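## Task

Scene 1: on the knob box, point knob D3 at the 3 o'clock mark and knob D2 at the 1 o'clock mark. Rows are lettered from A, the row closest to the box's socket side; within a row, knobs are numbered from 1 on the left as viewed from the side facing away from the socket. The marks around each knob are clock hours, with 12 o'clock as the centre mark. Every other knob must still point at the mark it shows now. At the end the robot must have released everything and backed away, must not have toppled or be left leaning, and the result must hold without the robot holding it.

## Robot and tools

ROBOT. A wheeled base with a central column, a tilting head and two six-joint arms (left and right), each ending in a two-finger gripper. Folded, it measures 0.73 m long, 0.62 m wide and 1.88 m tall, and its front sits 0.40 m ahead of the column. The base drives straight or spins in place; it cannot move sideways.

FRAMES. Base frame: origin on the floor under the column, between the drive wheels; x forward, y to the robot's left, z up. Reported left_hand and right_hand positions use this frame and mark the point where the fingers meet (tips reach 8 mm further). The hand's z axis runs along the fingers (quat_wxyz maps (0, 0, 1) onto it); its y axis runs across the opening. The odometry frame is the base frame as it stood when the scene began.

execute_actions. Argument "actions": a list holding one action, or empty (empty just reports state and images). An action may contain:
- "base": exactly one of {"translate_m": d}, a straight drive of d metres relative to where the base last reported itself, forward positive, range -3 to 3; or {"rotate_rad": d}, a turn in place of d radians relative to the current heading, counter-clockwise (left) positive, range -3.2 to 3.2.
- "joints": a dict keyed by joint name, one number per joint, each an absolute target (not an offset). Keys: head_tilt_rad (-0.61 to 1.308; 0 level, positive looks down); for each side, left_/right_ joint1_rad (-2.879 to 2.879), joint2_rad (0 to 3.141), joint3_rad (0 to 3.019), joint4_rad (-1.692 to 1.57), joint5_rad (-1.57 to 1.57, positive swings the hand to the robot's right), joint6_rad (-2.094 to 2.094, hand roll, positive clockwise seen from behind), and gripper_m (0 to 0.093, fingertip gap in metres).
- "speeds": optional caps for this action only: translate_m 0.05 to 0.8 m/s, rotate_rad 0.1 to 1 rad/s (maximum is the default). Caps do not slow the arms. A base move needing over 8.667 s is refused; no action may exceed 15 s.
Argument "cameras": list from cam_head_left, cam_head_right, cam_left_wrist, cam_right_wrist, nav_camera, all; omitted/null/["all"] gives every camera, [] gives none. Unknown keys or out-of-range numbers reject the whole call with no motion. Joints or base left out of an action may keep pursuing earlier targets.

wait: {"seconds": 0 to 10}; commands nothing and returns state and images. zoom_image: {"camera": name, "region": [x0, y0, x1, y1]} in pixels from the top-left of that camera's latest image, at most 504 by 504. finished_scene: {"scene": 1 or 2}; irreversible, reports success and starts the next scene's task. If a result reports a stop, later motion calls in the same reply are skipped.

ARM GEOMETRY (approximate). With left joint1 at -1.57 (right at 1.57) and joints 5 and 6 at 0, the arm moves in a vertical plane straight ahead, 0.23 m beside the column. Define a = joint2 - 0.35, b = 1.05 + joint2 - joint3, c = b - joint4 (c = 1.57 means fingers pointing down). The hand point is then about 0.12 + 0.39 sin a + 0.38 cos b + 0.25 cos c m ahead and 1.46 + 0.39 cos a - 0.38 sin b - 0.25 sin c m up; e.g. joints 2, 3, 4 = 0.93, 0.78, 0.14 give 0.60 m ahead, 1.21 m up. Real hands usually sit up to ~5 cm lower and nearer the column. Reach is about 1 m from the shoulder, lowest about 0.47 m up; the floor is out of reach. Joint1 positive moves a hand forward-down toward the robot's left.

RESULTS. base_status and joint_status tell how each motion ended: done (within tolerance: head 0.03; joints 1-6: 0.045, 0.14, 0.09, 0.055, 0.03, 0.035; gripper 0.003), off_target, time_out, contact_stop (base stalled on an obstacle), not_followed (safety check withheld arm targets; a cause line follows), limit_stop_at_motor_heat. on_its_own reports what was not commanded; "held at" there is a target, not the position. base_odometry counts wheel turns only; compare turned_by_wheels with turned_by_imu — a gap over ~4% and at least 0.05 rad means collision or slip. base_tilt gives forward/right lean in degrees. motor_effort lists only left_wheel and right_wheel in percent (peak in brackets), noisy. wheel_motors_off = 1 means the wheels are temporarily unpowered. A gripper reading at least 0.002 m above its target means something is held.

PRACTICE AND HAZARDS. Small joint changes (under ~0.03 rad, 0.08 for joints 2-3) may not move at all. To touch a knob gently, step about 0.05 rad per call from your previous target. A blocked arm keeps pushing; relieve it by sending its reported joint positions back as targets, since prolonged pushing, especially with joint5 far over, overheats motors (MOTOR HOT from 85 °C; at 100 °C the arm drops). After not_followed, move the offending joints back at least 0.05 rad or move the other arm away. After contact_stop, back off 0.05 m before turning. Sustained base pushing of ~3 s cuts wheel power for 2 s. A table edge 0.30-1.20 m high can slide over the base and strike the column. Never let the arms collide or press on each other. Avoid knocking other knobs, shoving the box, or tipping the robot.

Each tool is called after "Emit:" by a JSON object that holds its "api" and its "payload", one argument or row to a line.

## Session

Emit:
{"api": "execute_actions", "payload": {
  "actions": []
}}

Scene clock: 0.00 s.
base_odometry: x=+0.000 y=+0.000 heading=+0.000 (m, m, rad; odometry frame)
turned_by_wheels: +0.000 (rad since the last result)
turned_by_imu: +0.000 (rad since the last result)
base_tilt: forward=+0.4 right=-0.3 (deg)
base_status: not commanded
joint_positions: head_tilt_rad=+0.896 left_joint1_rad=-1.584 left_joint2_rad=+0.879 left_joint3_rad=+0.402 left_joint4_rad=-0.944 left_joint5_rad=+0.008 left_joint6_rad=-0.004 left_gripper_m=+0.094 right_joint1_rad=+1.597 right_joint2_rad=+0.876 right_joint3_rad=+0.392 right_joint4_rad=-0.928 right_joint5_rad=+0.033 right_joint6_rad=+0.017 right_gripper_m=+0.095
joint_status: not commanded
wheel_motors_off: 0
motor_effort: left_wheel=+1 right_wheel=+3 (%)
left_hand: x=+0.1452 y=+0.2204 z=+1.2530 quat_wxyz=(+0.434, -0.002, -0.901, +0.006) (m; base frame)
right_hand: x=+0.1429 y=-0.2257 z=+1.2516 quat_wxyz=(+0.430, +0.010, -0.903, +0.011) (m; base frame)
pictures: cam_head_left, cam_head_right, cam_left_wrist, cam_right_wrist, nav_camera
Images, in order (width x height): cam_head_left 504x504, cam_head_right 504x504, cam_left_wrist 504x504, cam_right_wrist 504x504, nav_camera 504x504.

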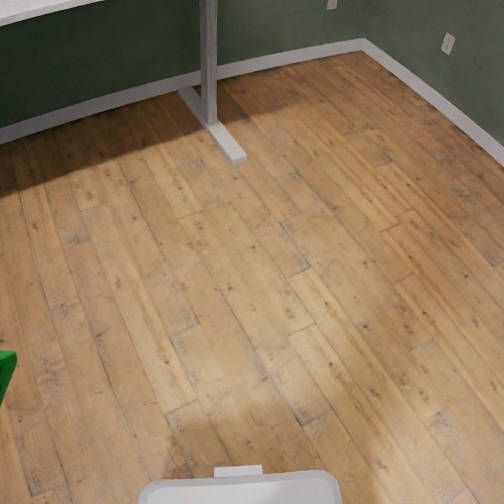

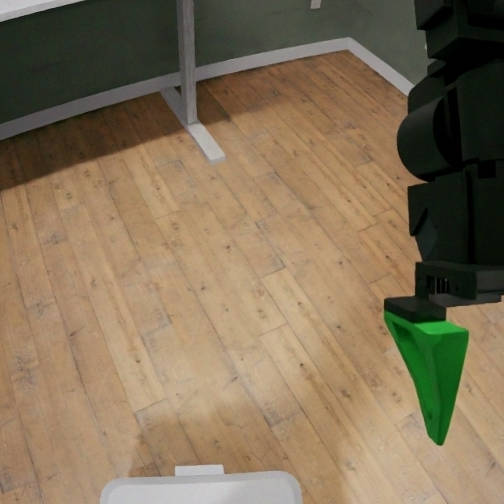

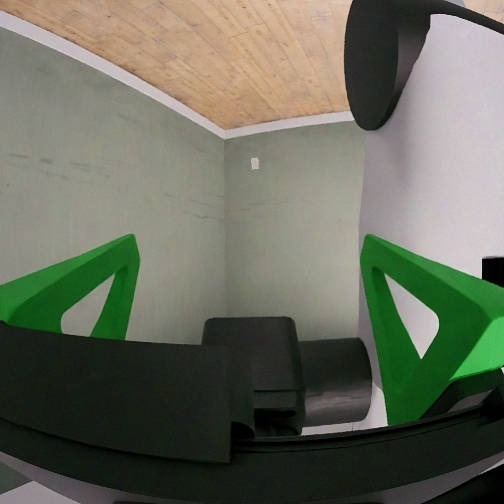

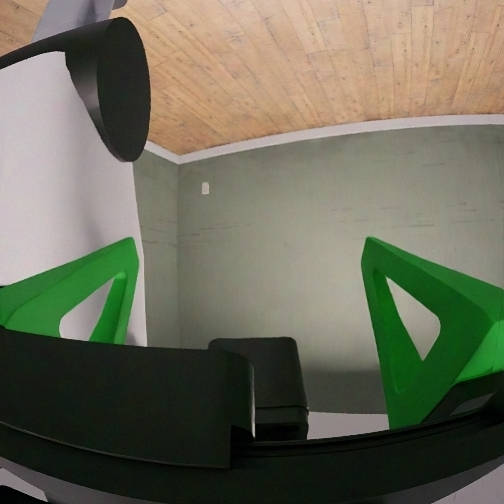

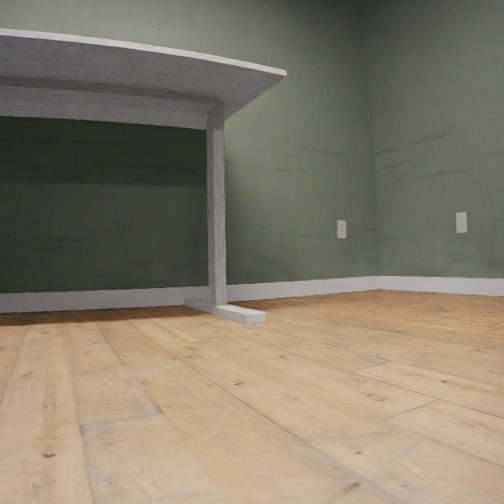

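Emit:
{"api": "execute_actions", "payload": {
  "actions": [
    {"base":{"rotate_rad":0.5},"joints":{"head_tilt_rad":0.35}}
  ],
  "cameras": ["cam_head_left","cam_head_right"]
}}

Scene clock: 3.83 s.
base_odometry: x=+0.000 y=+0.000 heading=+0.499 (m, m, rad; odometry frame)
turned_by_wheels: +0.499 (rad since the last result)
turned_by_imu: +0.497 (rad since the last result)
base_tilt: forward=+0.5 right=-0.3 (deg)
base_status: done
joint_positions: head_tilt_rad=+0.369 left_joint1_rad=-1.584 left_joint2_rad=+0.879 left_joint3_rad=+0.402 left_joint4_rad=-0.944 left_joint5_rad=+0.008 left_joint6_rad=-0.004 left_gripper_m=+0.094 right_joint1_rad=+1.597 right_joint2_rad=+0.876 right_joint3_rad=+0.392 right_joint4_rad=-0.928 right_joint5_rad=+0.033 right_joint6_rad=+0.017 right_gripper_m=+0.095
joint_status: all done
wheel_motors_off: 0
motor_effort: left_wheel=-3(29) right_wheel=+3(35) (%)
left_hand: x=+0.1452 y=+0.2204 z=+1.2530 quat_wxyz=(+0.434, -0.002, -0.901, +0.006) (m; base frame)
right_hand: x=+0.1429 y=-0.2257 z=+1.2516 quat_wxyz=(+0.430, +0.010, -0.903, +0.011) (m; base frame)
pictures: cam_head_left, cam_head_right
Images, in order (width x height): cam_head_left 504x504, cam_head_right 504x504.

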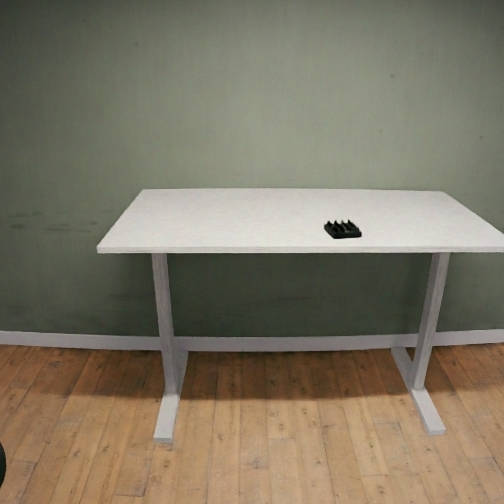

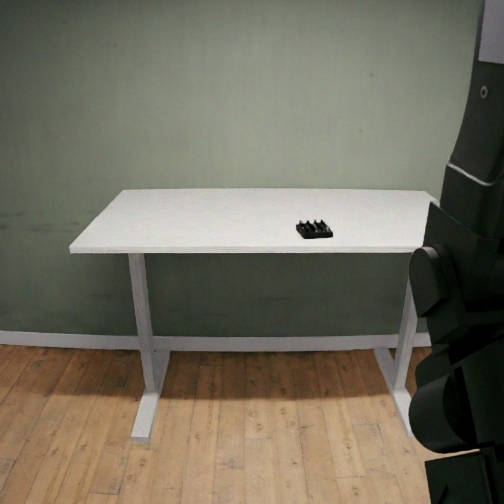

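Emit:
{"api": "execute_actions", "payload": {
  "actions": [
    {"base":{"translate_m":0.9},"joints":{"head_tilt_rad":0.7}}
  ],
  "cameras": ["cam_head_left","cam_head_right","nav_camera"]
}}

Scene clock: 9.43 s.
base_odometry: x=+0.791 y=+0.431 heading=+0.499 (m, m, rad; odometry frame)
turned_by_wheels: +0.000 (rad since the last result)
turned_by_imu: +0.001 (rad since the last result)
base_tilt: forward=+0.4 right=-0.3 (deg)
base_status: done
joint_positions: head_tilt_rad=+0.703 left_joint1_rad=-1.584 left_joint2_rad=+0.879 left_joint3_rad=+0.404 left_joint4_rad=-0.944 left_joint5_rad=+0.008 left_joint6_rad=-0.004 left_gripper_m=+0.094 right_joint1_rad=+1.597 right_joint2_rad=+0.876 right_joint3_rad=+0.395 right_joint4_rad=-0.928 right_joint5_rad=+0.033 right_joint6_rad=+0.017 right_gripper_m=+0.095
joint_status: all done
wheel_motors_off: 0
motor_effort: left_wheel=+0(41) right_wheel=+0(53) (%)
left_hand: x=+0.1462 y=+0.2204 z=+1.2526 quat_wxyz=(+0.433, -0.002, -0.902, +0.006) (m; base frame)
right_hand: x=+0.1441 y=-0.2256 z=+1.2512 quat_wxyz=(+0.429, +0.010, -0.903, +0.011) (m; base frame)
pictures: cam_head_left, cam_head_right, nav_camera
Images, in order (width x height): cam_head_left 504x504, cam_head_right 504x504, nav_camera 504x504.

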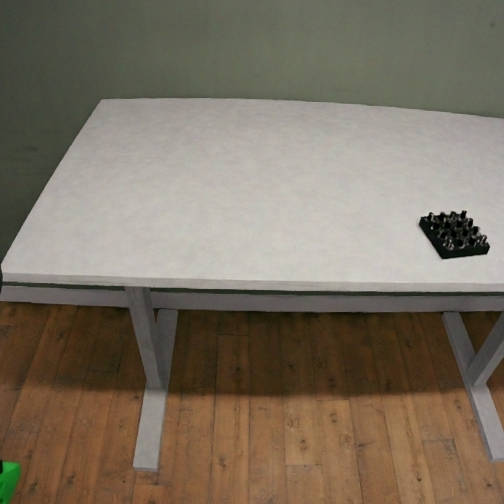

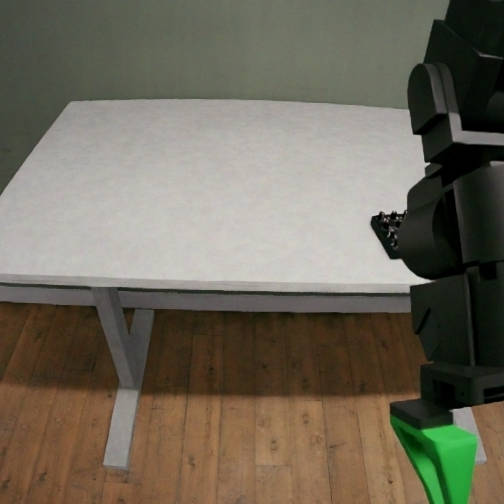

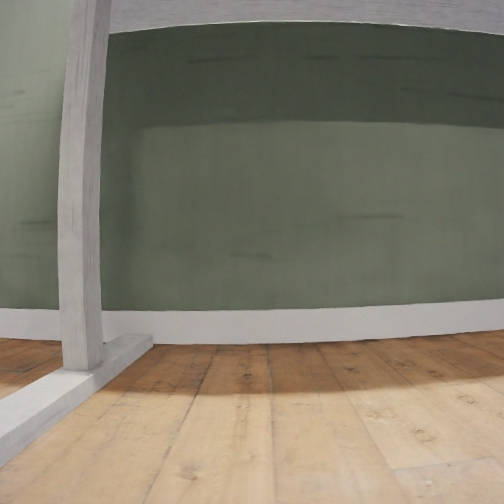

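Emit:
{"api": "execute_actions", "payload": {
  "actions": [
    {"base":{"rotate_rad":-0.2},"joints":{"right_joint1_rad":1.57,"right_joint2_rad":0.75,"right_joint3_rad":1.05,"right_joint4_rad":-0.82,"right_joint5_rad":0,"right_gripper_m":0.03}}
  ],
  "cameras": []
}}

Emit:
{"api": "execute_actions", "payload": {
  "actions": [
    {"base":{"translate_m":0.2},"joints":{"head_tilt_rad":0.85}}
  ],
  "cameras": ["cam_head_left","cam_head_right","cam_right_wrist"]
}}

Scene clock: 17.57 s.
base_odometry: x=+0.791 y=+0.431 heading=+0.300 (m, m, rad; odometry frame)
turned_by_wheels: -0.199 (rad since the last result)
turned_by_imu: -0.197 (rad since the last result)
base_tilt: forward=+0.5 right=-0.3 (deg)
base_status: done
joint_positions: head_tilt_rad=+0.703 left_joint1_rad=-1.584 left_joint2_rad=+0.879 left_joint3_rad=+0.404 left_joint4_rad=-0.944 left_joint5_rad=+0.008 left_joint6_rad=-0.004 left_gripper_m=+0.094 right_joint1_rad=+1.581 right_joint2_rad=+0.764 right_joint3_rad=+1.021 right_joint4_rad=-0.821 right_joint5_rad=+0.002 right_joint6_rad=+0.017 right_gripper_m=+0.030
joint_status: all done
wheel_motors_off: 0
motor_effort: left_wheel=+0(32) right_wheel=-1(46) (%)
left_hand: x=+0.1462 y=+0.2204 z=+1.2526 quat_wxyz=(+0.433, -0.002, -0.902, +0.006) (m; base frame)
right_hand: x=+0.5387 y=-0.2219 z=+1.2908 quat_wxyz=(+0.020, -0.006, -1.000, -0.003) (m; base frame)
pictures: none
No camera images: the call's "cameras" was empty. Leave "cameras" out to get every camera's image.

Scene clock: 19.23 s.
base_odometry: x=+0.982 y=+0.490 heading=+0.299 (m, m, rad; odometry frame)
turned_by_wheels: -0.001 (rad since the last result)
turned_by_imu: -0.001 (rad since the last result)
base_tilt: forward=+0.5 right=-0.3 (deg)
base_status: done
joint_positions: head_tilt_rad=+0.852 left_joint1_rad=-1.584 left_joint2_rad=+0.879 left_joint3_rad=+0.405 left_joint4_rad=-0.944 left_joint5_rad=+0.008 left_joint6_rad=-0.004 left_gripper_m=+0.094 right_joint1_rad=+1.581 right_joint2_rad=+0.764 right_joint3_rad=+1.021 right_joint4_rad=-0.821 right_joint5_rad=+0.002 right_joint6_rad=+0.017 right_gripper_m=+0.030
joint_status: all done
wheel_motors_off: 0
motor_effort: left_wheel=-1(49) right_wheel=+1(54) (%)
left_hand: x=+0.1464 y=+0.2204 z=+1.2526 quat_wxyz=(+0.433, -0.002, -0.902, +0.006) (m; base frame)
right_hand: x=+0.5392 y=-0.2219 z=+1.2910 quat_wxyz=(+0.020, -0.006, -1.000, -0.003) (m; base frame)
pictures: cam_head_left, cam_head_right, cam_right_wrist
Images, in order (width x height): cam_head_left 504x504, cam_head_right 504x504, cam_right_wrist 504x504.

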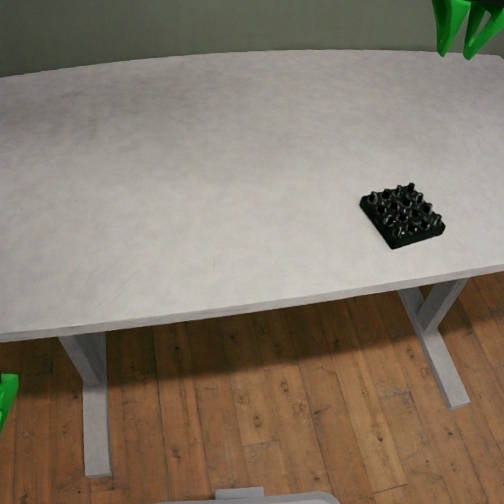

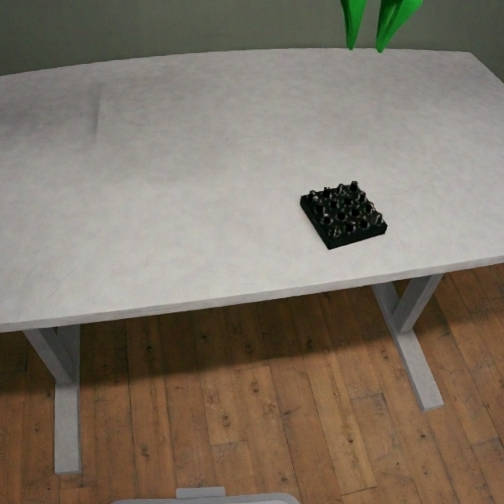

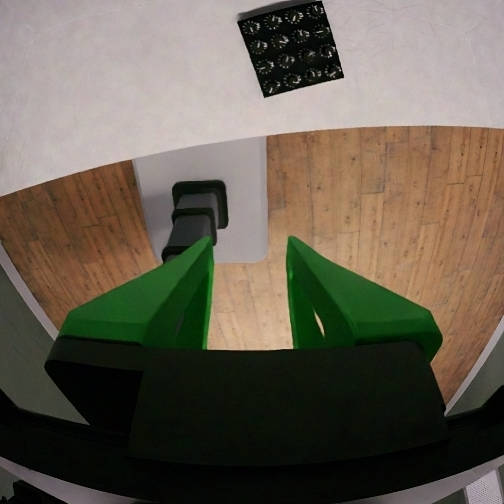

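Emit:
{"api": "execute_actions", "payload": {
  "actions": [
    {"base":{"rotate_rad":-0.07},"joints":{"right_joint2_rad":1.3,"right_joint3_rad":1.31,"right_joint4_rad":-0.51}}
  ],
  "cameras": ["cam_head_left","cam_head_right","cam_right_wrist"]
}}

Scene clock: 23.93 s.
base_odometry: x=+0.982 y=+0.490 heading=+0.231 (m, m, rad; odometry frame)
turned_by_wheels: -0.068 (rad since the last result)
turned_by_imu: -0.067 (rad since the last result)
base_tilt: forward=+0.4 right=-0.1 (deg)
base_status: done
joint_positions: head_tilt_rad=+0.852 left_joint1_rad=-1.584 left_joint2_rad=+0.879 left_joint3_rad=+0.405 left_joint4_rad=-0.944 left_joint5_rad=+0.008 left_joint6_rad=-0.004 left_gripper_m=+0.094 right_joint1_rad=+1.579 right_joint2_rad=+1.320 right_joint3_rad=+1.299 right_joint4_rad=-0.510 right_joint5_rad=+0.002 right_joint6_rad=+0.017 right_gripper_m=+0.030
joint_status: all done
wheel_motors_off: 0
motor_effort: left_wheel=+4(43) right_wheel=-1(44) (%)
left_hand: x=+0.1464 y=+0.2204 z=+1.2526 quat_wxyz=(+0.433, -0.002, -0.902, +0.006) (m; base frame)
right_hand: x=+0.6243 y=-0.2212 z=+1.0920 quat_wxyz=(+0.004, -0.006, -1.000, -0.002) (m; base frame)
pictures: cam_head_left, cam_head_right, cam_right_wrist
Images, in order (width x height): cam_head_left 504x504, cam_head_right 504x504, cam_right_wrist 504x504.

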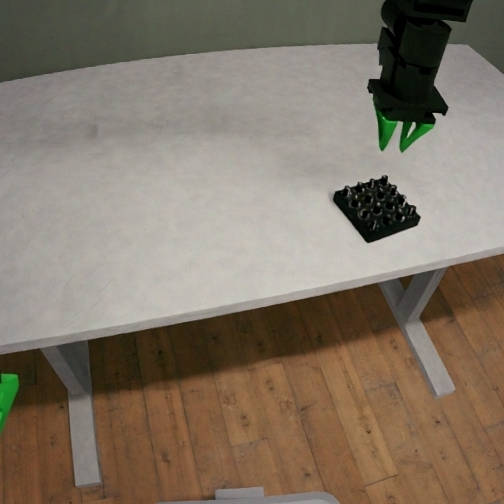

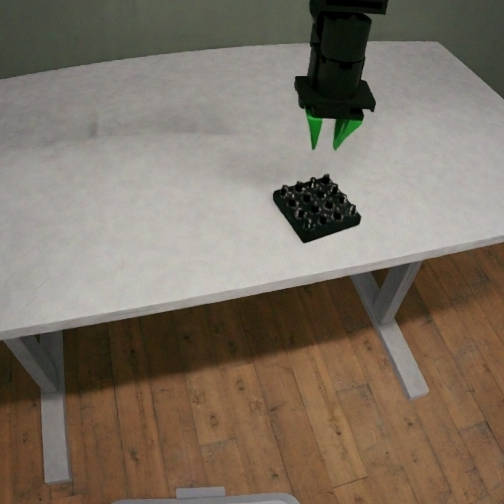

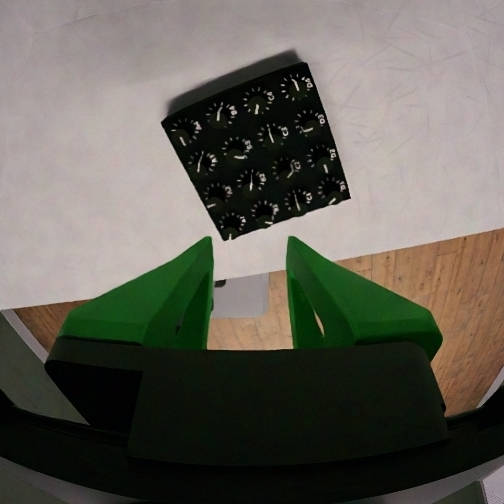

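Emit:
{"api": "zoom_image", "payload": {
  "camera": "cam_right_wrist",
  "region": [150, 40, 370, 260]
}}

Region (150, 40, 370, 260) of cam_right_wrist's 504x504 image, scaled by 2.291, with more detail than that image has.

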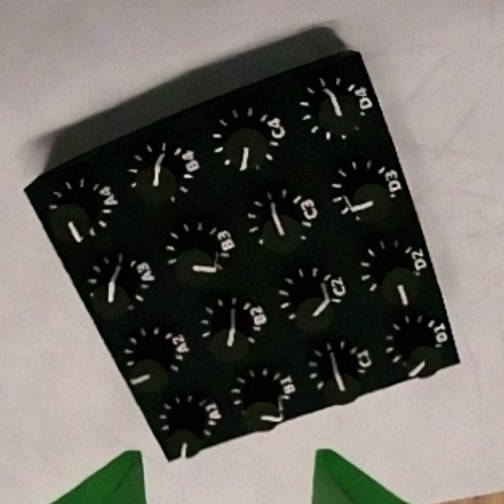

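Emit:
{"api": "execute_actions", "payload": {
  "actions": [
    {"base":{"rotate_rad":-0.07},"joints":{"right_joint2_rad":1.41,"right_joint3_rad":1.35,"right_joint4_rad":-0.43,"right_gripper_m":0.024}}
  ],
  "cameras": ["cam_head_left","cam_right_wrist"]
}}

Scene clock: 32.57 s.
base_odometry: x=+0.982 y=+0.490 heading=+0.163 (m, m, rad; odometry frame)
turned_by_wheels: -0.069 (rad since the last result)
turned_by_imu: -0.067 (rad since the last result)
base_tilt: forward=+0.4 right=-0.3 (deg)
base_status: done
joint_positions: head_tilt_rad=+0.852 left_joint1_rad=-1.584 left_joint2_rad=+0.879 left_joint3_rad=+0.405 left_joint4_rad=-0.944 left_joint5_rad=+0.008 left_joint6_rad=-0.004 left_gripper_m=+0.094 right_joint1_rad=+1.574 right_joint2_rad=+1.394 right_joint3_rad=+1.335 right_joint4_rad=-0.431 right_joint5_rad=+0.002 right_joint6_rad=+0.017 right_gripper_m=+0.024
joint_status: all done
wheel_motors_off: 0
motor_effort: left_wheel=+1(36) right_wheel=-1(51) (%)
left_hand: x=+0.1464 y=+0.2204 z=+1.2526 quat_wxyz=(+0.433, -0.002, -0.902, +0.006) (m; base frame)
right_hand: x=+0.6369 y=-0.2239 z=+1.0614 quat_wxyz=(-0.017, -0.008, -1.000, +0.000) (m; base frame)
pictures: cam_head_left, cam_right_wrist
Images, in order (width x height): cam_head_left 504x504, cam_right_wrist 504x504.

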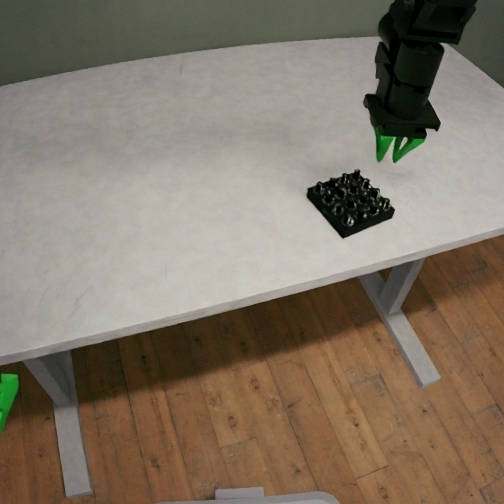

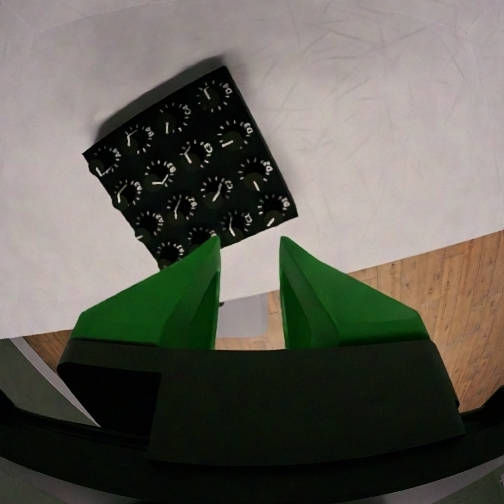

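Emit:
{"api": "execute_actions", "payload": {
  "actions": [
    {"joints":{"right_joint2_rad":1.49,"right_joint3_rad":1.37,"right_joint4_rad":-0.40,"right_gripper_m":0.02}}
  ],
  "cameras": ["cam_head_left","cam_right_wrist"]
}}

Scene clock: 37.23 s.
base_odometry: x=+0.982 y=+0.490 heading=+0.163 (m, m, rad; odometry frame)
turned_by_wheels: +0.000 (rad since the last result)
turned_by_imu: +0.000 (rad since the last result)
base_tilt: forward=+0.5 right=-0.2 (deg)
base_status: not commanded
joint_positions: head_tilt_rad=+0.852 left_joint1_rad=-1.584 left_joint2_rad=+0.879 left_joint3_rad=+0.405 left_joint4_rad=-0.944 left_joint5_rad=+0.008 left_joint6_rad=-0.004 left_gripper_m=+0.094 right_joint1_rad=+1.574 right_joint2_rad=+1.479 right_joint3_rad=+1.354 right_joint4_rad=-0.404 right_joint5_rad=+0.002 right_joint6_rad=+0.017 right_gripper_m=+0.020
joint_status: all done
wheel_motors_off: 0
motor_effort: left_wheel=+3(3) right_wheel=-2(2) (%)
left_hand: x=+0.1464 y=+0.2204 z=+1.2526 quat_wxyz=(+0.433, -0.002, -0.902, +0.006) (m; base frame)
right_hand: x=+0.6194 y=-0.2239 z=+1.0216 quat_wxyz=(+0.002, -0.008, -1.000, +0.000) (m; base frame)
pictures: cam_head_left, cam_right_wrist
Images, in order (width x height): cam_head_left 504x504, cam_right_wrist 504x504.

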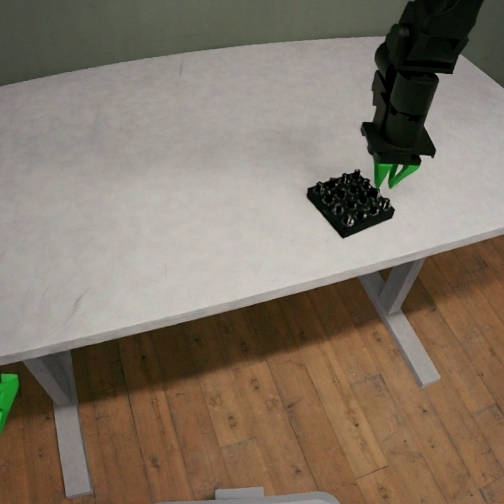

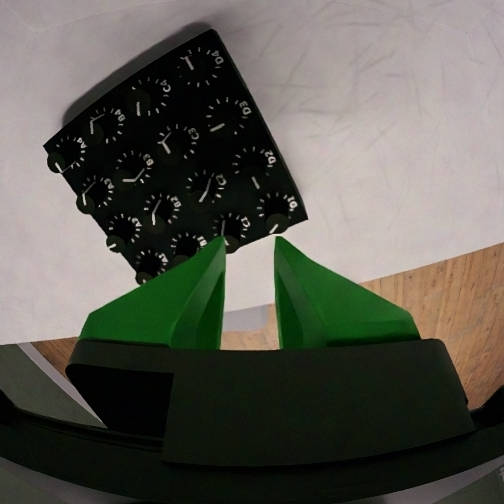

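Emit:
{"api": "execute_actions", "payload": {
  "actions": [
    {"base":{"translate_m":0.02},"joints":{"right_joint2_rad":1.53,"right_joint3_rad":1.39,"right_joint4_rad":-0.38}}
  ],
  "cameras": ["cam_head_left","cam_right_wrist"]
}}

Emit:
{"api": "zoom_image", "payload": {
  "camera": "cam_head_left",
  "region": [290, 130, 450, 260]
}}

Scene clock: 41.97 s.
base_odometry: x=+1.002 y=+0.493 heading=+0.162 (m, m, rad; odometry frame)
turned_by_wheels: +0.000 (rad since the last result)
turned_by_imu: +0.000 (rad since the last result)
base_tilt: forward=+0.5 right=-0.3 (deg)
base_status: done
joint_positions: head_tilt_rad=+0.852 left_joint1_rad=-1.584 left_joint2_rad=+0.879 left_joint3_rad=+0.401 left_joint4_rad=-0.944 left_joint5_rad=+0.008 left_joint6_rad=-0.004 left_gripper_m=+0.094 right_joint1_rad=+1.573 right_joint2_rad=+1.503 right_joint3_rad=+1.369 right_joint4_rad=-0.386 right_joint5_rad=+0.002 right_joint6_rad=+0.017 right_gripper_m=+0.020
joint_status: all done
wheel_motors_off: 0
motor_effort: left_wheel=+1(43) right_wheel=+1(56) (%)
left_hand: x=+0.1448 y=+0.2204 z=+1.2531 quat_wxyz=(+0.434, -0.002, -0.901, +0.006) (m; base frame)
right_hand: x=+0.6221 y=-0.2241 z=+1.0118 quat_wxyz=(-0.002, -0.008, -1.000, +0.000) (m; base frame)
pictures: cam_head_left, cam_right_wrist
Images, in order (width x height): cam_head_left 504x504, cam_right_wrist 504x504.

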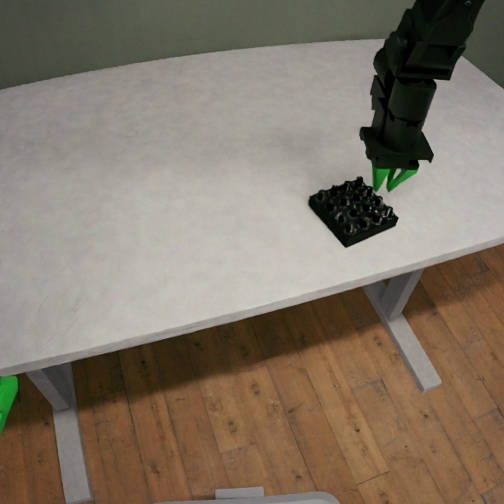

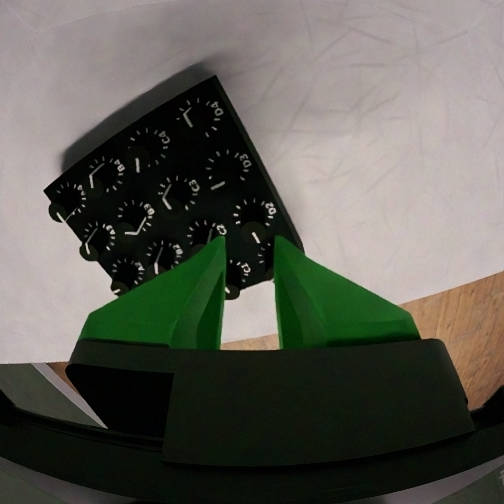

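Region (290, 130, 450, 260) of cam_head_left's 504x504 image, scaled by 3.150, with more detail than that image has; it fills the top 410 rows of this view, and the rest is white.

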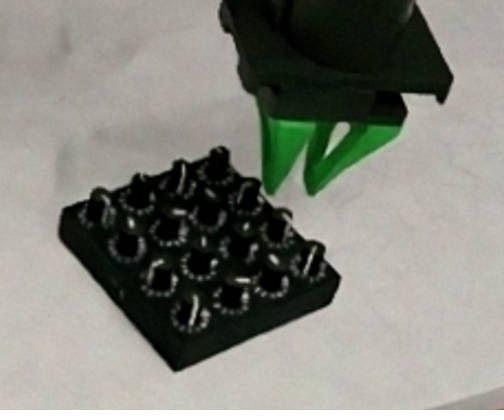

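Emit:
{"api": "execute_actions", "payload": {
  "actions": [
    {"joints":{"right_joint2_rad":1.57,"right_joint4_rad":-0.36,"right_joint6_rad":-0.15}}
  ],
  "cameras": ["cam_head_left","cam_right_wrist"]
}}

Emit:
{"api": "zoom_image", "payload": {
  "camera": "cam_head_left",
  "region": [290, 130, 450, 260]
}}

Scene clock: 47.20 s.
base_odometry: x=+1.002 y=+0.493 heading=+0.162 (m, m, rad; odometry frame)
turned_by_wheels: +0.000 (rad since the last result)
turned_by_imu: +0.000 (rad since the last result)
base_tilt: forward=+0.5 right=-0.3 (deg)
base_status: not commanded
joint_positions: head_tilt_rad=+0.852 left_joint1_rad=-1.584 left_joint2_rad=+0.879 left_joint3_rad=+0.401 left_joint4_rad=-0.944 left_joint5_rad=+0.008 left_joint6_rad=-0.004 left_gripper_m=+0.094 right_joint1_rad=+1.573 right_joint2_rad=+1.549 right_joint3_rad=+1.372 right_joint4_rad=-0.364 right_joint5_rad=+0.002 right_joint6_rad=-0.138 right_gripper_m=+0.020
joint_status: all done
wheel_motors_off: 0
motor_effort: left_wheel=+2(3) right_wheel=+1(1) (%)
left_hand: x=+0.1448 y=+0.2204 z=+1.2531 quat_wxyz=(+0.434, -0.002, -0.901, +0.006) (m; base frame)
right_hand: x=+0.6085 y=-0.2240 z=+0.9897 quat_wxyz=(+0.009, +0.069, -0.998, -0.001) (m; base frame)
pictures: cam_head_left, cam_right_wrist
Images, in order (width x height): cam_head_left 504x504, cam_right_wrist 504x504.

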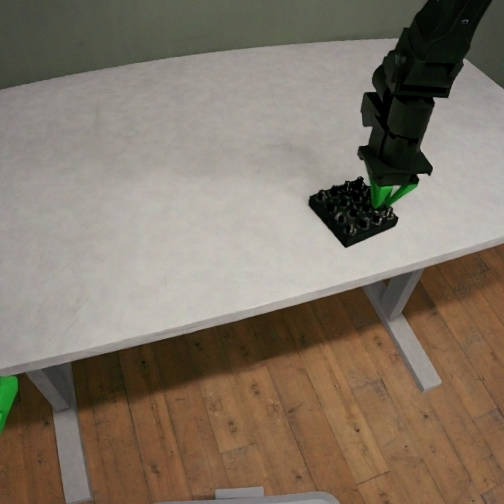

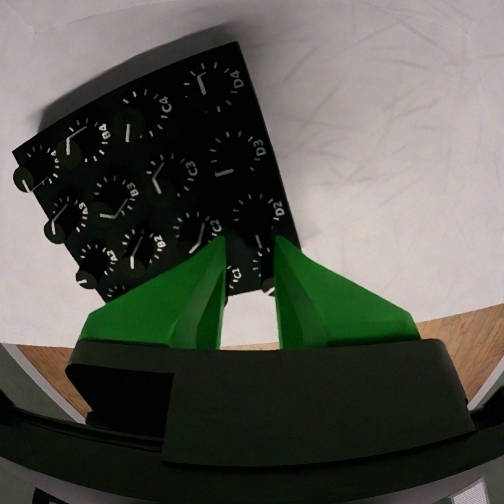

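Region (290, 130, 450, 260) of cam_head_left's 504x504 image, scaled by 3.150, with more detail than that image has; it fills the top 410 rows of this view, and the rest is white.

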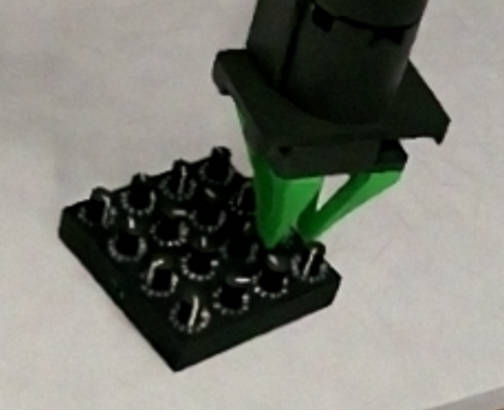

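Emit:
{"api": "execute_actions", "payload": {
  "actions": [
    {"joints":{"right_joint2_rad":1.595,"right_joint3_rad":1.40,"right_joint4_rad":-0.335}}
  ],
  "cameras": ["cam_right_wrist"]
}}

Emit:
{"api": "execute_actions", "payload": {
  "actions": [
    {"joints":{"right_gripper_m":0.004}}
  ],
  "cameras": ["cam_right_wrist"]
}}

Scene clock: 50.90 s.
base_odometry: x=+1.002 y=+0.493 heading=+0.162 (m, m, rad; odometry frame)
turned_by_wheels: +0.000 (rad since the last result)
turned_by_imu: +0.000 (rad since the last result)
base_tilt: forward=+0.4 right=-0.3 (deg)
base_status: not commanded
joint_positions: head_tilt_rad=+0.852 left_joint1_rad=-1.584 left_joint2_rad=+0.879 left_joint3_rad=+0.401 left_joint4_rad=-0.944 left_joint5_rad=+0.008 left_joint6_rad=-0.004 left_gripper_m=+0.094 right_joint1_rad=+1.573 right_joint2_rad=+1.564 right_joint3_rad=+1.378 right_joint4_rad=-0.340 right_joint5_rad=+0.002 right_joint6_rad=-0.138 right_gripper_m=+0.020
joint_status: all done
wheel_motors_off: 0
motor_effort: left_wheel=+3(3) right_wheel=+1(1) (%)
left_hand: x=+0.1448 y=+0.2204 z=+1.2531 quat_wxyz=(+0.434, -0.002, -0.901, +0.006) (m; base frame)
right_hand: x=+0.6109 y=-0.2240 z=+0.9830 quat_wxyz=(+0.001, +0.070, -0.998, +0.000) (m; base frame)
pictures: cam_right_wrist
Images, in order (width x height): cam_right_wrist 504x504.

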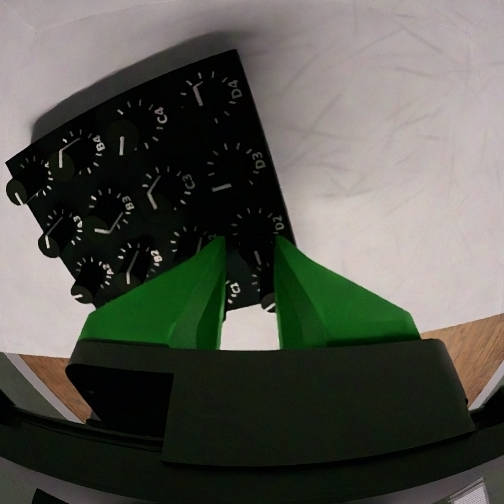

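Scene clock: 51.37 s.
base_odometry: x=+1.002 y=+0.493 heading=+0.162 (m, m, rad; odometry frame)
turned_by_wheels: +0.000 (rad since the last result)
turned_by_imu: +0.000 (rad since the last result)
base_tilt: forward=+0.5 right=-0.2 (deg)
base_status: not commanded
joint_positions: head_tilt_rad=+0.852 left_joint1_rad=-1.584 left_joint2_rad=+0.879 left_joint3_rad=+0.401 left_joint4_rad=-0.944 left_joint5_rad=+0.008 left_joint6_rad=-0.004 left_gripper_m=+0.094 right_joint1_rad=+1.573 right_joint2_rad=+1.564 right_joint3_rad=+1.378 right_joint4_rad=-0.340 right_joint5_rad=+0.002 right_joint6_rad=-0.138 right_gripper_m=+0.009
joint_status: right_gripper_m off_target (ended at +0.009, target +0.004)
wheel_motors_off: 0
motor_effort: left_wheel=+2(2) right_wheel=+1(1) (%)
left_hand: x=+0.1448 y=+0.2204 z=+1.2531 quat_wxyz=(+0.434, -0.002, -0.901, +0.006) (m; base frame)
right_hand: x=+0.6109 y=-0.2241 z=+0.9830 quat_wxyz=(+0.001, +0.070, -0.998, +0.000) (m; base frame)
pictures: cam_right_wrist
Images, in order (width x height): cam_right_wrist 504x504.

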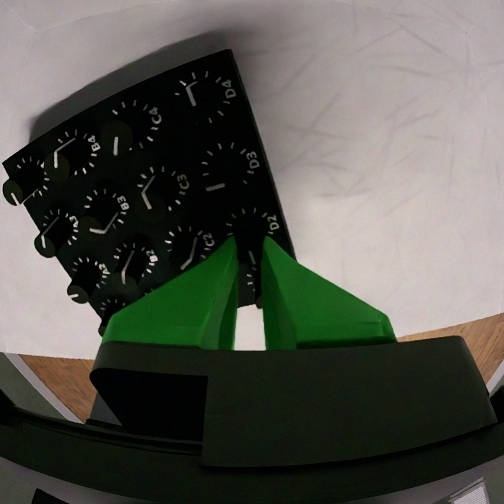

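Emit:
{"api": "execute_actions", "payload": {
  "actions": [
    {"joints":{"right_joint6_rad":1.97}}
  ],
  "cameras": []
}}

Emit:
{"api": "execute_actions", "payload": {
  "actions": [
    {"joints":{"right_gripper_m":0.018}}
  ],
  "cameras": []
}}

Emit:
{"api": "execute_actions", "payload": {
  "actions": [
    {"joints":{"right_joint2_rad":1.47,"right_joint3_rad":1.36,"right_joint4_rad":-0.38}}
  ],
  "cameras": []
}}

Emit:
{"api": "execute_actions", "payload": {
  "actions": [
    {"base":{"rotate_rad":0.02},"joints":{"right_joint6_rad":-0.15}}
  ],
  "cameras": ["cam_right_wrist"]
}}

Scene clock: 57.13 s.
base_odometry: x=+1.002 y=+0.493 heading=+0.162 (m, m, rad; odometry frame)
turned_by_wheels: +0.000 (rad since the last result)
turned_by_imu: +0.000 (rad since the last result)
base_tilt: forward=+0.5 right=-0.4 (deg)
base_status: not commanded
joint_positions: head_tilt_rad=+0.852 left_joint1_rad=-1.584 left_joint2_rad=+0.879 left_joint3_rad=+0.401 left_joint4_rad=-0.944 left_joint5_rad=+0.008 left_joint6_rad=-0.004 left_gripper_m=+0.094 right_joint1_rad=+1.573 right_joint2_rad=+1.564 right_joint3_rad=+1.379 right_joint4_rad=-0.339 right_joint5_rad=-0.002 right_joint6_rad=+1.954 right_gripper_m=+0.009
joint_status: all done
wheel_motors_off: 0
motor_effort: left_wheel=+3(3) right_wheel=+1(1) (%)
left_hand: x=+0.1448 y=+0.2204 z=+1.2531 quat_wxyz=(+0.434, -0.002, -0.901, +0.006) (m; base frame)
right_hand: x=+0.6118 y=-0.2233 z=+0.9831 quat_wxyz=(+0.002, -0.829, -0.560, -0.001) (m; base frame)
pictures: none
No camera images: the call's "cameras" was empty. Leave "cameras" out to get every camera's image.

Scene clock: 57.60 s.
base_odometry: x=+1.002 y=+0.493 heading=+0.162 (m, m, rad; odometry frame)
turned_by_wheels: +0.000 (rad since the last result)
turned_by_imu: +0.000 (rad since the last result)
base_tilt: forward=+0.4 right=-0.3 (deg)
base_status: not commanded
joint_positions: head_tilt_rad=+0.852 left_joint1_rad=-1.584 left_joint2_rad=+0.879 left_joint3_rad=+0.401 left_joint4_rad=-0.944 left_joint5_rad=+0.008 left_joint6_rad=-0.004 left_gripper_m=+0.094 right_joint1_rad=+1.573 right_joint2_rad=+1.564 right_joint3_rad=+1.381 right_joint4_rad=-0.338 right_joint5_rad=+0.001 right_joint6_rad=+1.958 right_gripper_m=+0.018
joint_status: all done
wheel_motors_off: 0
motor_effort: left_wheel=+3(3) right_wheel=+1(2) (%)
left_hand: x=+0.1448 y=+0.2204 z=+1.2531 quat_wxyz=(+0.434, -0.002, -0.901, +0.006) (m; base frame)
right_hand: x=+0.6131 y=-0.2238 z=+0.9833 quat_wxyz=(+0.000, -0.830, -0.558, -0.002) (m; base frame)
pictures: none
No camera images: the call's "cameras" was empty. Leave "cameras" out to get every camera's image.

Scene clock: 58.60 s.
base_odometry: x=+1.002 y=+0.493 heading=+0.162 (m, m, rad; odometry frame)
turned_by_wheels: +0.000 (rad since the last result)
turned_by_imu: +0.000 (rad since the last result)
base_tilt: forward=+0.6 right=-0.2 (deg)
base_status: not commanded
joint_positions: head_tilt_rad=+0.852 left_joint1_rad=-1.584 left_joint2_rad=+0.879 left_joint3_rad=+0.401 left_joint4_rad=-0.944 left_joint5_rad=+0.008 left_joint6_rad=-0.004 left_gripper_m=+0.094 right_joint1_rad=+1.573 right_joint2_rad=+1.481 right_joint3_rad=+1.358 right_joint4_rad=-0.376 right_joint5_rad=+0.001 right_joint6_rad=+1.958 right_gripper_m=+0.018
joint_status: all done
wheel_motors_off: 0
motor_effort: left_wheel=+3(3) right_wheel=+2(2) (%)
left_hand: x=+0.1448 y=+0.2204 z=+1.2531 quat_wxyz=(+0.434, -0.002, -0.901, +0.006) (m; base frame)
right_hand: x=+0.6279 y=-0.2240 z=+1.0213 quat_wxyz=(-0.007, -0.829, -0.558, -0.011) (m; base frame)
pictures: none
No camera images: the call's "cameras" was empty. Leave "cameras" out to get every camera's image.

Scene clock: 60.57 s.
base_odometry: x=+1.002 y=+0.493 heading=+0.181 (m, m, rad; odometry frame)
turned_by_wheels: +0.019 (rad since the last result)
turned_by_imu: +0.019 (rad since the last result)
base_tilt: forward=+0.5 right=-0.3 (deg)
base_status: done
joint_positions: head_tilt_rad=+0.852 left_joint1_rad=-1.584 left_joint2_rad=+0.879 left_joint3_rad=+0.401 left_joint4_rad=-0.944 left_joint5_rad=+0.008 left_joint6_rad=-0.004 left_gripper_m=+0.094 right_joint1_rad=+1.573 right_joint2_rad=+1.481 right_joint3_rad=+1.358 right_joint4_rad=-0.376 right_joint5_rad=+0.001 right_joint6_rad=-0.137 right_gripper_m=+0.018
joint_status: all done
wheel_motors_off: 0
motor_effort: left_wheel=+0(20) right_wheel=+1(38) (%)
left_hand: x=+0.1448 y=+0.2204 z=+1.2531 quat_wxyz=(+0.434, -0.002, -0.901, +0.006) (m; base frame)
right_hand: x=+0.6279 y=-0.2242 z=+1.0213 quat_wxyz=(-0.012, +0.069, -0.998, +0.001) (m; base frame)
pictures: cam_right_wrist
Images, in order (width x height): cam_right_wrist 504x504.

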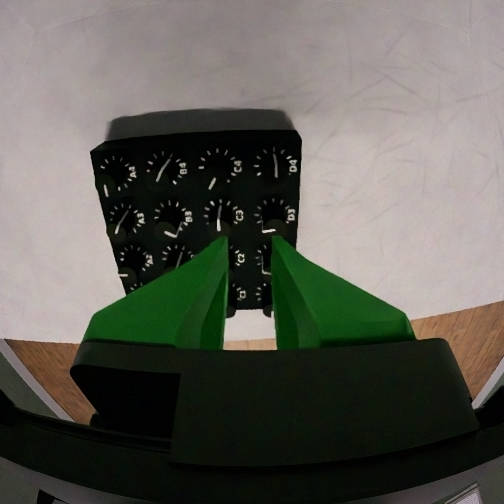

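Emit:
{"api": "execute_actions", "payload": {
  "actions": [
    {"base":{"rotate_rad":-0.02},"joints":{"right_joint2_rad":1.56,"right_joint3_rad":1.39,"right_joint4_rad":-0.36}}
  ],
  "cameras": ["cam_right_wrist"]
}}

Scene clock: 63.93 s.
base_odometry: x=+1.002 y=+0.493 heading=+0.163 (m, m, rad; odometry frame)
turned_by_wheels: -0.018 (rad since the last result)
turned_by_imu: -0.018 (rad since the last result)
base_tilt: forward=+0.5 right=-0.2 (deg)
base_status: done
joint_positions: head_tilt_rad=+0.852 left_joint1_rad=-1.584 left_joint2_rad=+0.879 left_joint3_rad=+0.401 left_joint4_rad=-0.944 left_joint5_rad=+0.008 left_joint6_rad=-0.004 left_gripper_m=+0.094 right_joint1_rad=+1.571 right_joint2_rad=+1.545 right_joint3_rad=+1.372 right_joint4_rad=-0.365 right_joint5_rad=+0.001 right_joint6_rad=-0.137 right_gripper_m=+0.018
joint_status: all done
wheel_motors_off: 0
motor_effort: left_wheel=+1(33) right_wheel=-1(46) (%)
left_hand: x=+0.1448 y=+0.2204 z=+1.2531 quat_wxyz=(+0.434, -0.002, -0.901, +0.006) (m; base frame)
right_hand: x=+0.6102 y=-0.2257 z=+0.9916 quat_wxyz=(+0.007, +0.068, -0.998, +0.000) (m; base frame)
pictures: cam_right_wrist
Images, in order (width x height): cam_right_wrist 504x504.

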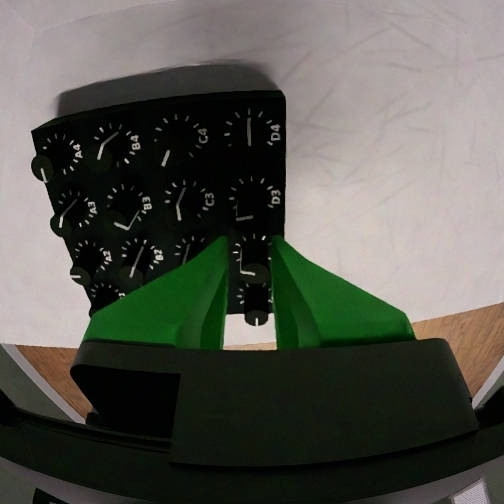

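Emit:
{"api": "execute_actions", "payload": {
  "actions": [
    {"base":{"translate_m":0.009}}
  ],
  "cameras": []
}}

Emit:
{"api": "execute_actions", "payload": {
  "actions": [
    {"joints":{"right_joint2_rad":1.595,"right_joint3_rad":1.40,"right_joint4_rad":-0.335}}
  ],
  "cameras": ["cam_right_wrist"]
}}

Emit:
{"api": "execute_actions", "payload": {
  "actions": [
    {"joints":{"right_gripper_m":0.004}}
  ],
  "cameras": []
}}

Emit:
{"api": "execute_actions", "payload": {
  "actions": [
    {"joints":{"right_joint6_rad":1.5}}
  ],
  "cameras": ["cam_right_wrist"]
}}

Scene clock: 70.17 s.
base_odometry: x=+1.011 y=+0.494 heading=+0.162 (m, m, rad; odometry frame)
turned_by_wheels: -0.001 (rad since the last result)
turned_by_imu: -0.001 (rad since the last result)
base_tilt: forward=+0.5 right=-0.2 (deg)
base_status: done
joint_positions: head_tilt_rad=+0.853 left_joint1_rad=-1.584 left_joint2_rad=+0.879 left_joint3_rad=+0.403 left_joint4_rad=-0.944 left_joint5_rad=+0.008 left_joint6_rad=-0.004 left_gripper_m=+0.094 right_joint1_rad=+1.571 right_joint2_rad=+1.545 right_joint3_rad=+1.377 right_joint4_rad=-0.365 right_joint5_rad=+0.001 right_joint6_rad=-0.137 right_gripper_m=+0.018
joint_status: not commanded
wheel_motors_off: 0
motor_effort: left_wheel=+0(34) right_wheel=+2(58) (%)
left_hand: x=+0.1458 y=+0.2204 z=+1.2528 quat_wxyz=(+0.433, -0.002, -0.901, +0.006) (m; base frame)
right_hand: x=+0.6130 y=-0.2257 z=+0.9921 quat_wxyz=(+0.005, +0.068, -0.998, +0.000) (m; base frame)
pictures: none
No camera images: the call's "cameras" was empty. Leave "cameras" out to get every camera's image.

Scene clock: 70.83 s.
base_odometry: x=+1.011 y=+0.494 heading=+0.162 (m, m, rad; odometry frame)
turned_by_wheels: +0.000 (rad since the last result)
turned_by_imu: +0.000 (rad since the last result)
base_tilt: forward=+0.5 right=-0.2 (deg)
base_status: not commanded
joint_positions: head_tilt_rad=+0.853 left_joint1_rad=-1.584 left_joint2_rad=+0.879 left_joint3_rad=+0.403 left_joint4_rad=-0.944 left_joint5_rad=+0.008 left_joint6_rad=-0.004 left_gripper_m=+0.094 right_joint1_rad=+1.571 right_joint2_rad=+1.569 right_joint3_rad=+1.380 right_joint4_rad=-0.341 right_joint5_rad=+0.001 right_joint6_rad=-0.137 right_gripper_m=+0.018
joint_status: all done
wheel_motors_off: 0
motor_effort: left_wheel=+1(1) right_wheel=+2(2) (%)
left_hand: x=+0.1458 y=+0.2204 z=+1.2528 quat_wxyz=(+0.433, -0.002, -0.901, +0.006) (m; base frame)
right_hand: x=+0.6097 y=-0.2257 z=+0.9808 quat_wxyz=(+0.003, +0.068, -0.998, +0.000) (m; base frame)
pictures: cam_right_wrist
Images, in order (width x height): cam_right_wrist 504x504.

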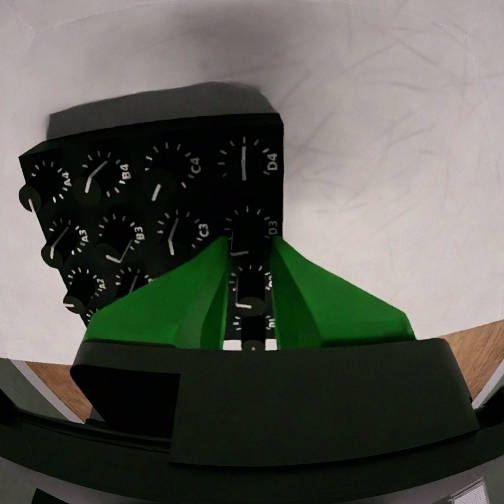

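Scene clock: 71.30 s.
base_odometry: x=+1.011 y=+0.494 heading=+0.162 (m, m, rad; odometry frame)
turned_by_wheels: +0.000 (rad since the last result)
turned_by_imu: +0.000 (rad since the last result)
base_tilt: forward=+0.3 right=-0.2 (deg)
base_status: not commanded
joint_positions: head_tilt_rad=+0.853 left_joint1_rad=-1.584 left_joint2_rad=+0.879 left_joint3_rad=+0.403 left_joint4_rad=-0.944 left_joint5_rad=+0.008 left_joint6_rad=-0.004 left_gripper_m=+0.094 right_joint1_rad=+1.571 right_joint2_rad=+1.569 right_joint3_rad=+1.380 right_joint4_rad=-0.341 right_joint5_rad=+0.001 right_joint6_rad=-0.137 right_gripper_m=+0.009
joint_status: right_gripper_m off_target (ended at +0.009, target +0.004)
wheel_motors_off: 0
motor_effort: left_wheel=+0(1) right_wheel=+2(2) (%)
left_hand: x=+0.1458 y=+0.2204 z=+1.2528 quat_wxyz=(+0.433, -0.002, -0.901, +0.006) (m; base frame)
right_hand: x=+0.6097 y=-0.2256 z=+0.9808 quat_wxyz=(+0.003, +0.068, -0.998, +0.000) (m; base frame)
pictures: none
No camera images: the call's "cameras" was empty. Leave "cameras" out to get every camera's image.

Scene clock: 73.07 s.
base_odometry: x=+1.011 y=+0.494 heading=+0.162 (m, m, rad; odometry frame)
turned_by_wheels: +0.000 (rad since the last result)
turned_by_imu: +0.000 (rad since the last result)
base_tilt: forward=+0.5 right=-0.2 (deg)
base_status: not commanded
joint_positions: head_tilt_rad=+0.853 left_joint1_rad=-1.584 left_joint2_rad=+0.879 left_joint3_rad=+0.403 left_joint4_rad=-0.944 left_joint5_rad=+0.008 left_joint6_rad=-0.004 left_gripper_m=+0.094 right_joint1_rad=+1.571 right_joint2_rad=+1.569 right_joint3_rad=+1.380 right_joint4_rad=-0.341 right_joint5_rad=+0.001 right_joint6_rad=+1.478 right_gripper_m=+0.009
joint_status: all done
wheel_motors_off: 0
motor_effort: left_wheel=+1(1) right_wheel=+2(2) (%)
left_hand: x=+0.1458 y=+0.2204 z=+1.2528 quat_wxyz=(+0.433, -0.002, -0.901, +0.006) (m; base frame)
right_hand: x=+0.6097 y=-0.2256 z=+0.9808 quat_wxyz=(+0.002, -0.674, -0.739, +0.002) (m; base frame)
pictures: cam_right_wrist
Images, in order (width x height): cam_right_wrist 504x504.

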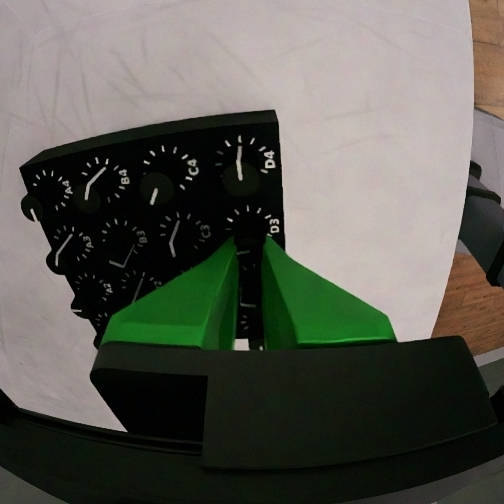

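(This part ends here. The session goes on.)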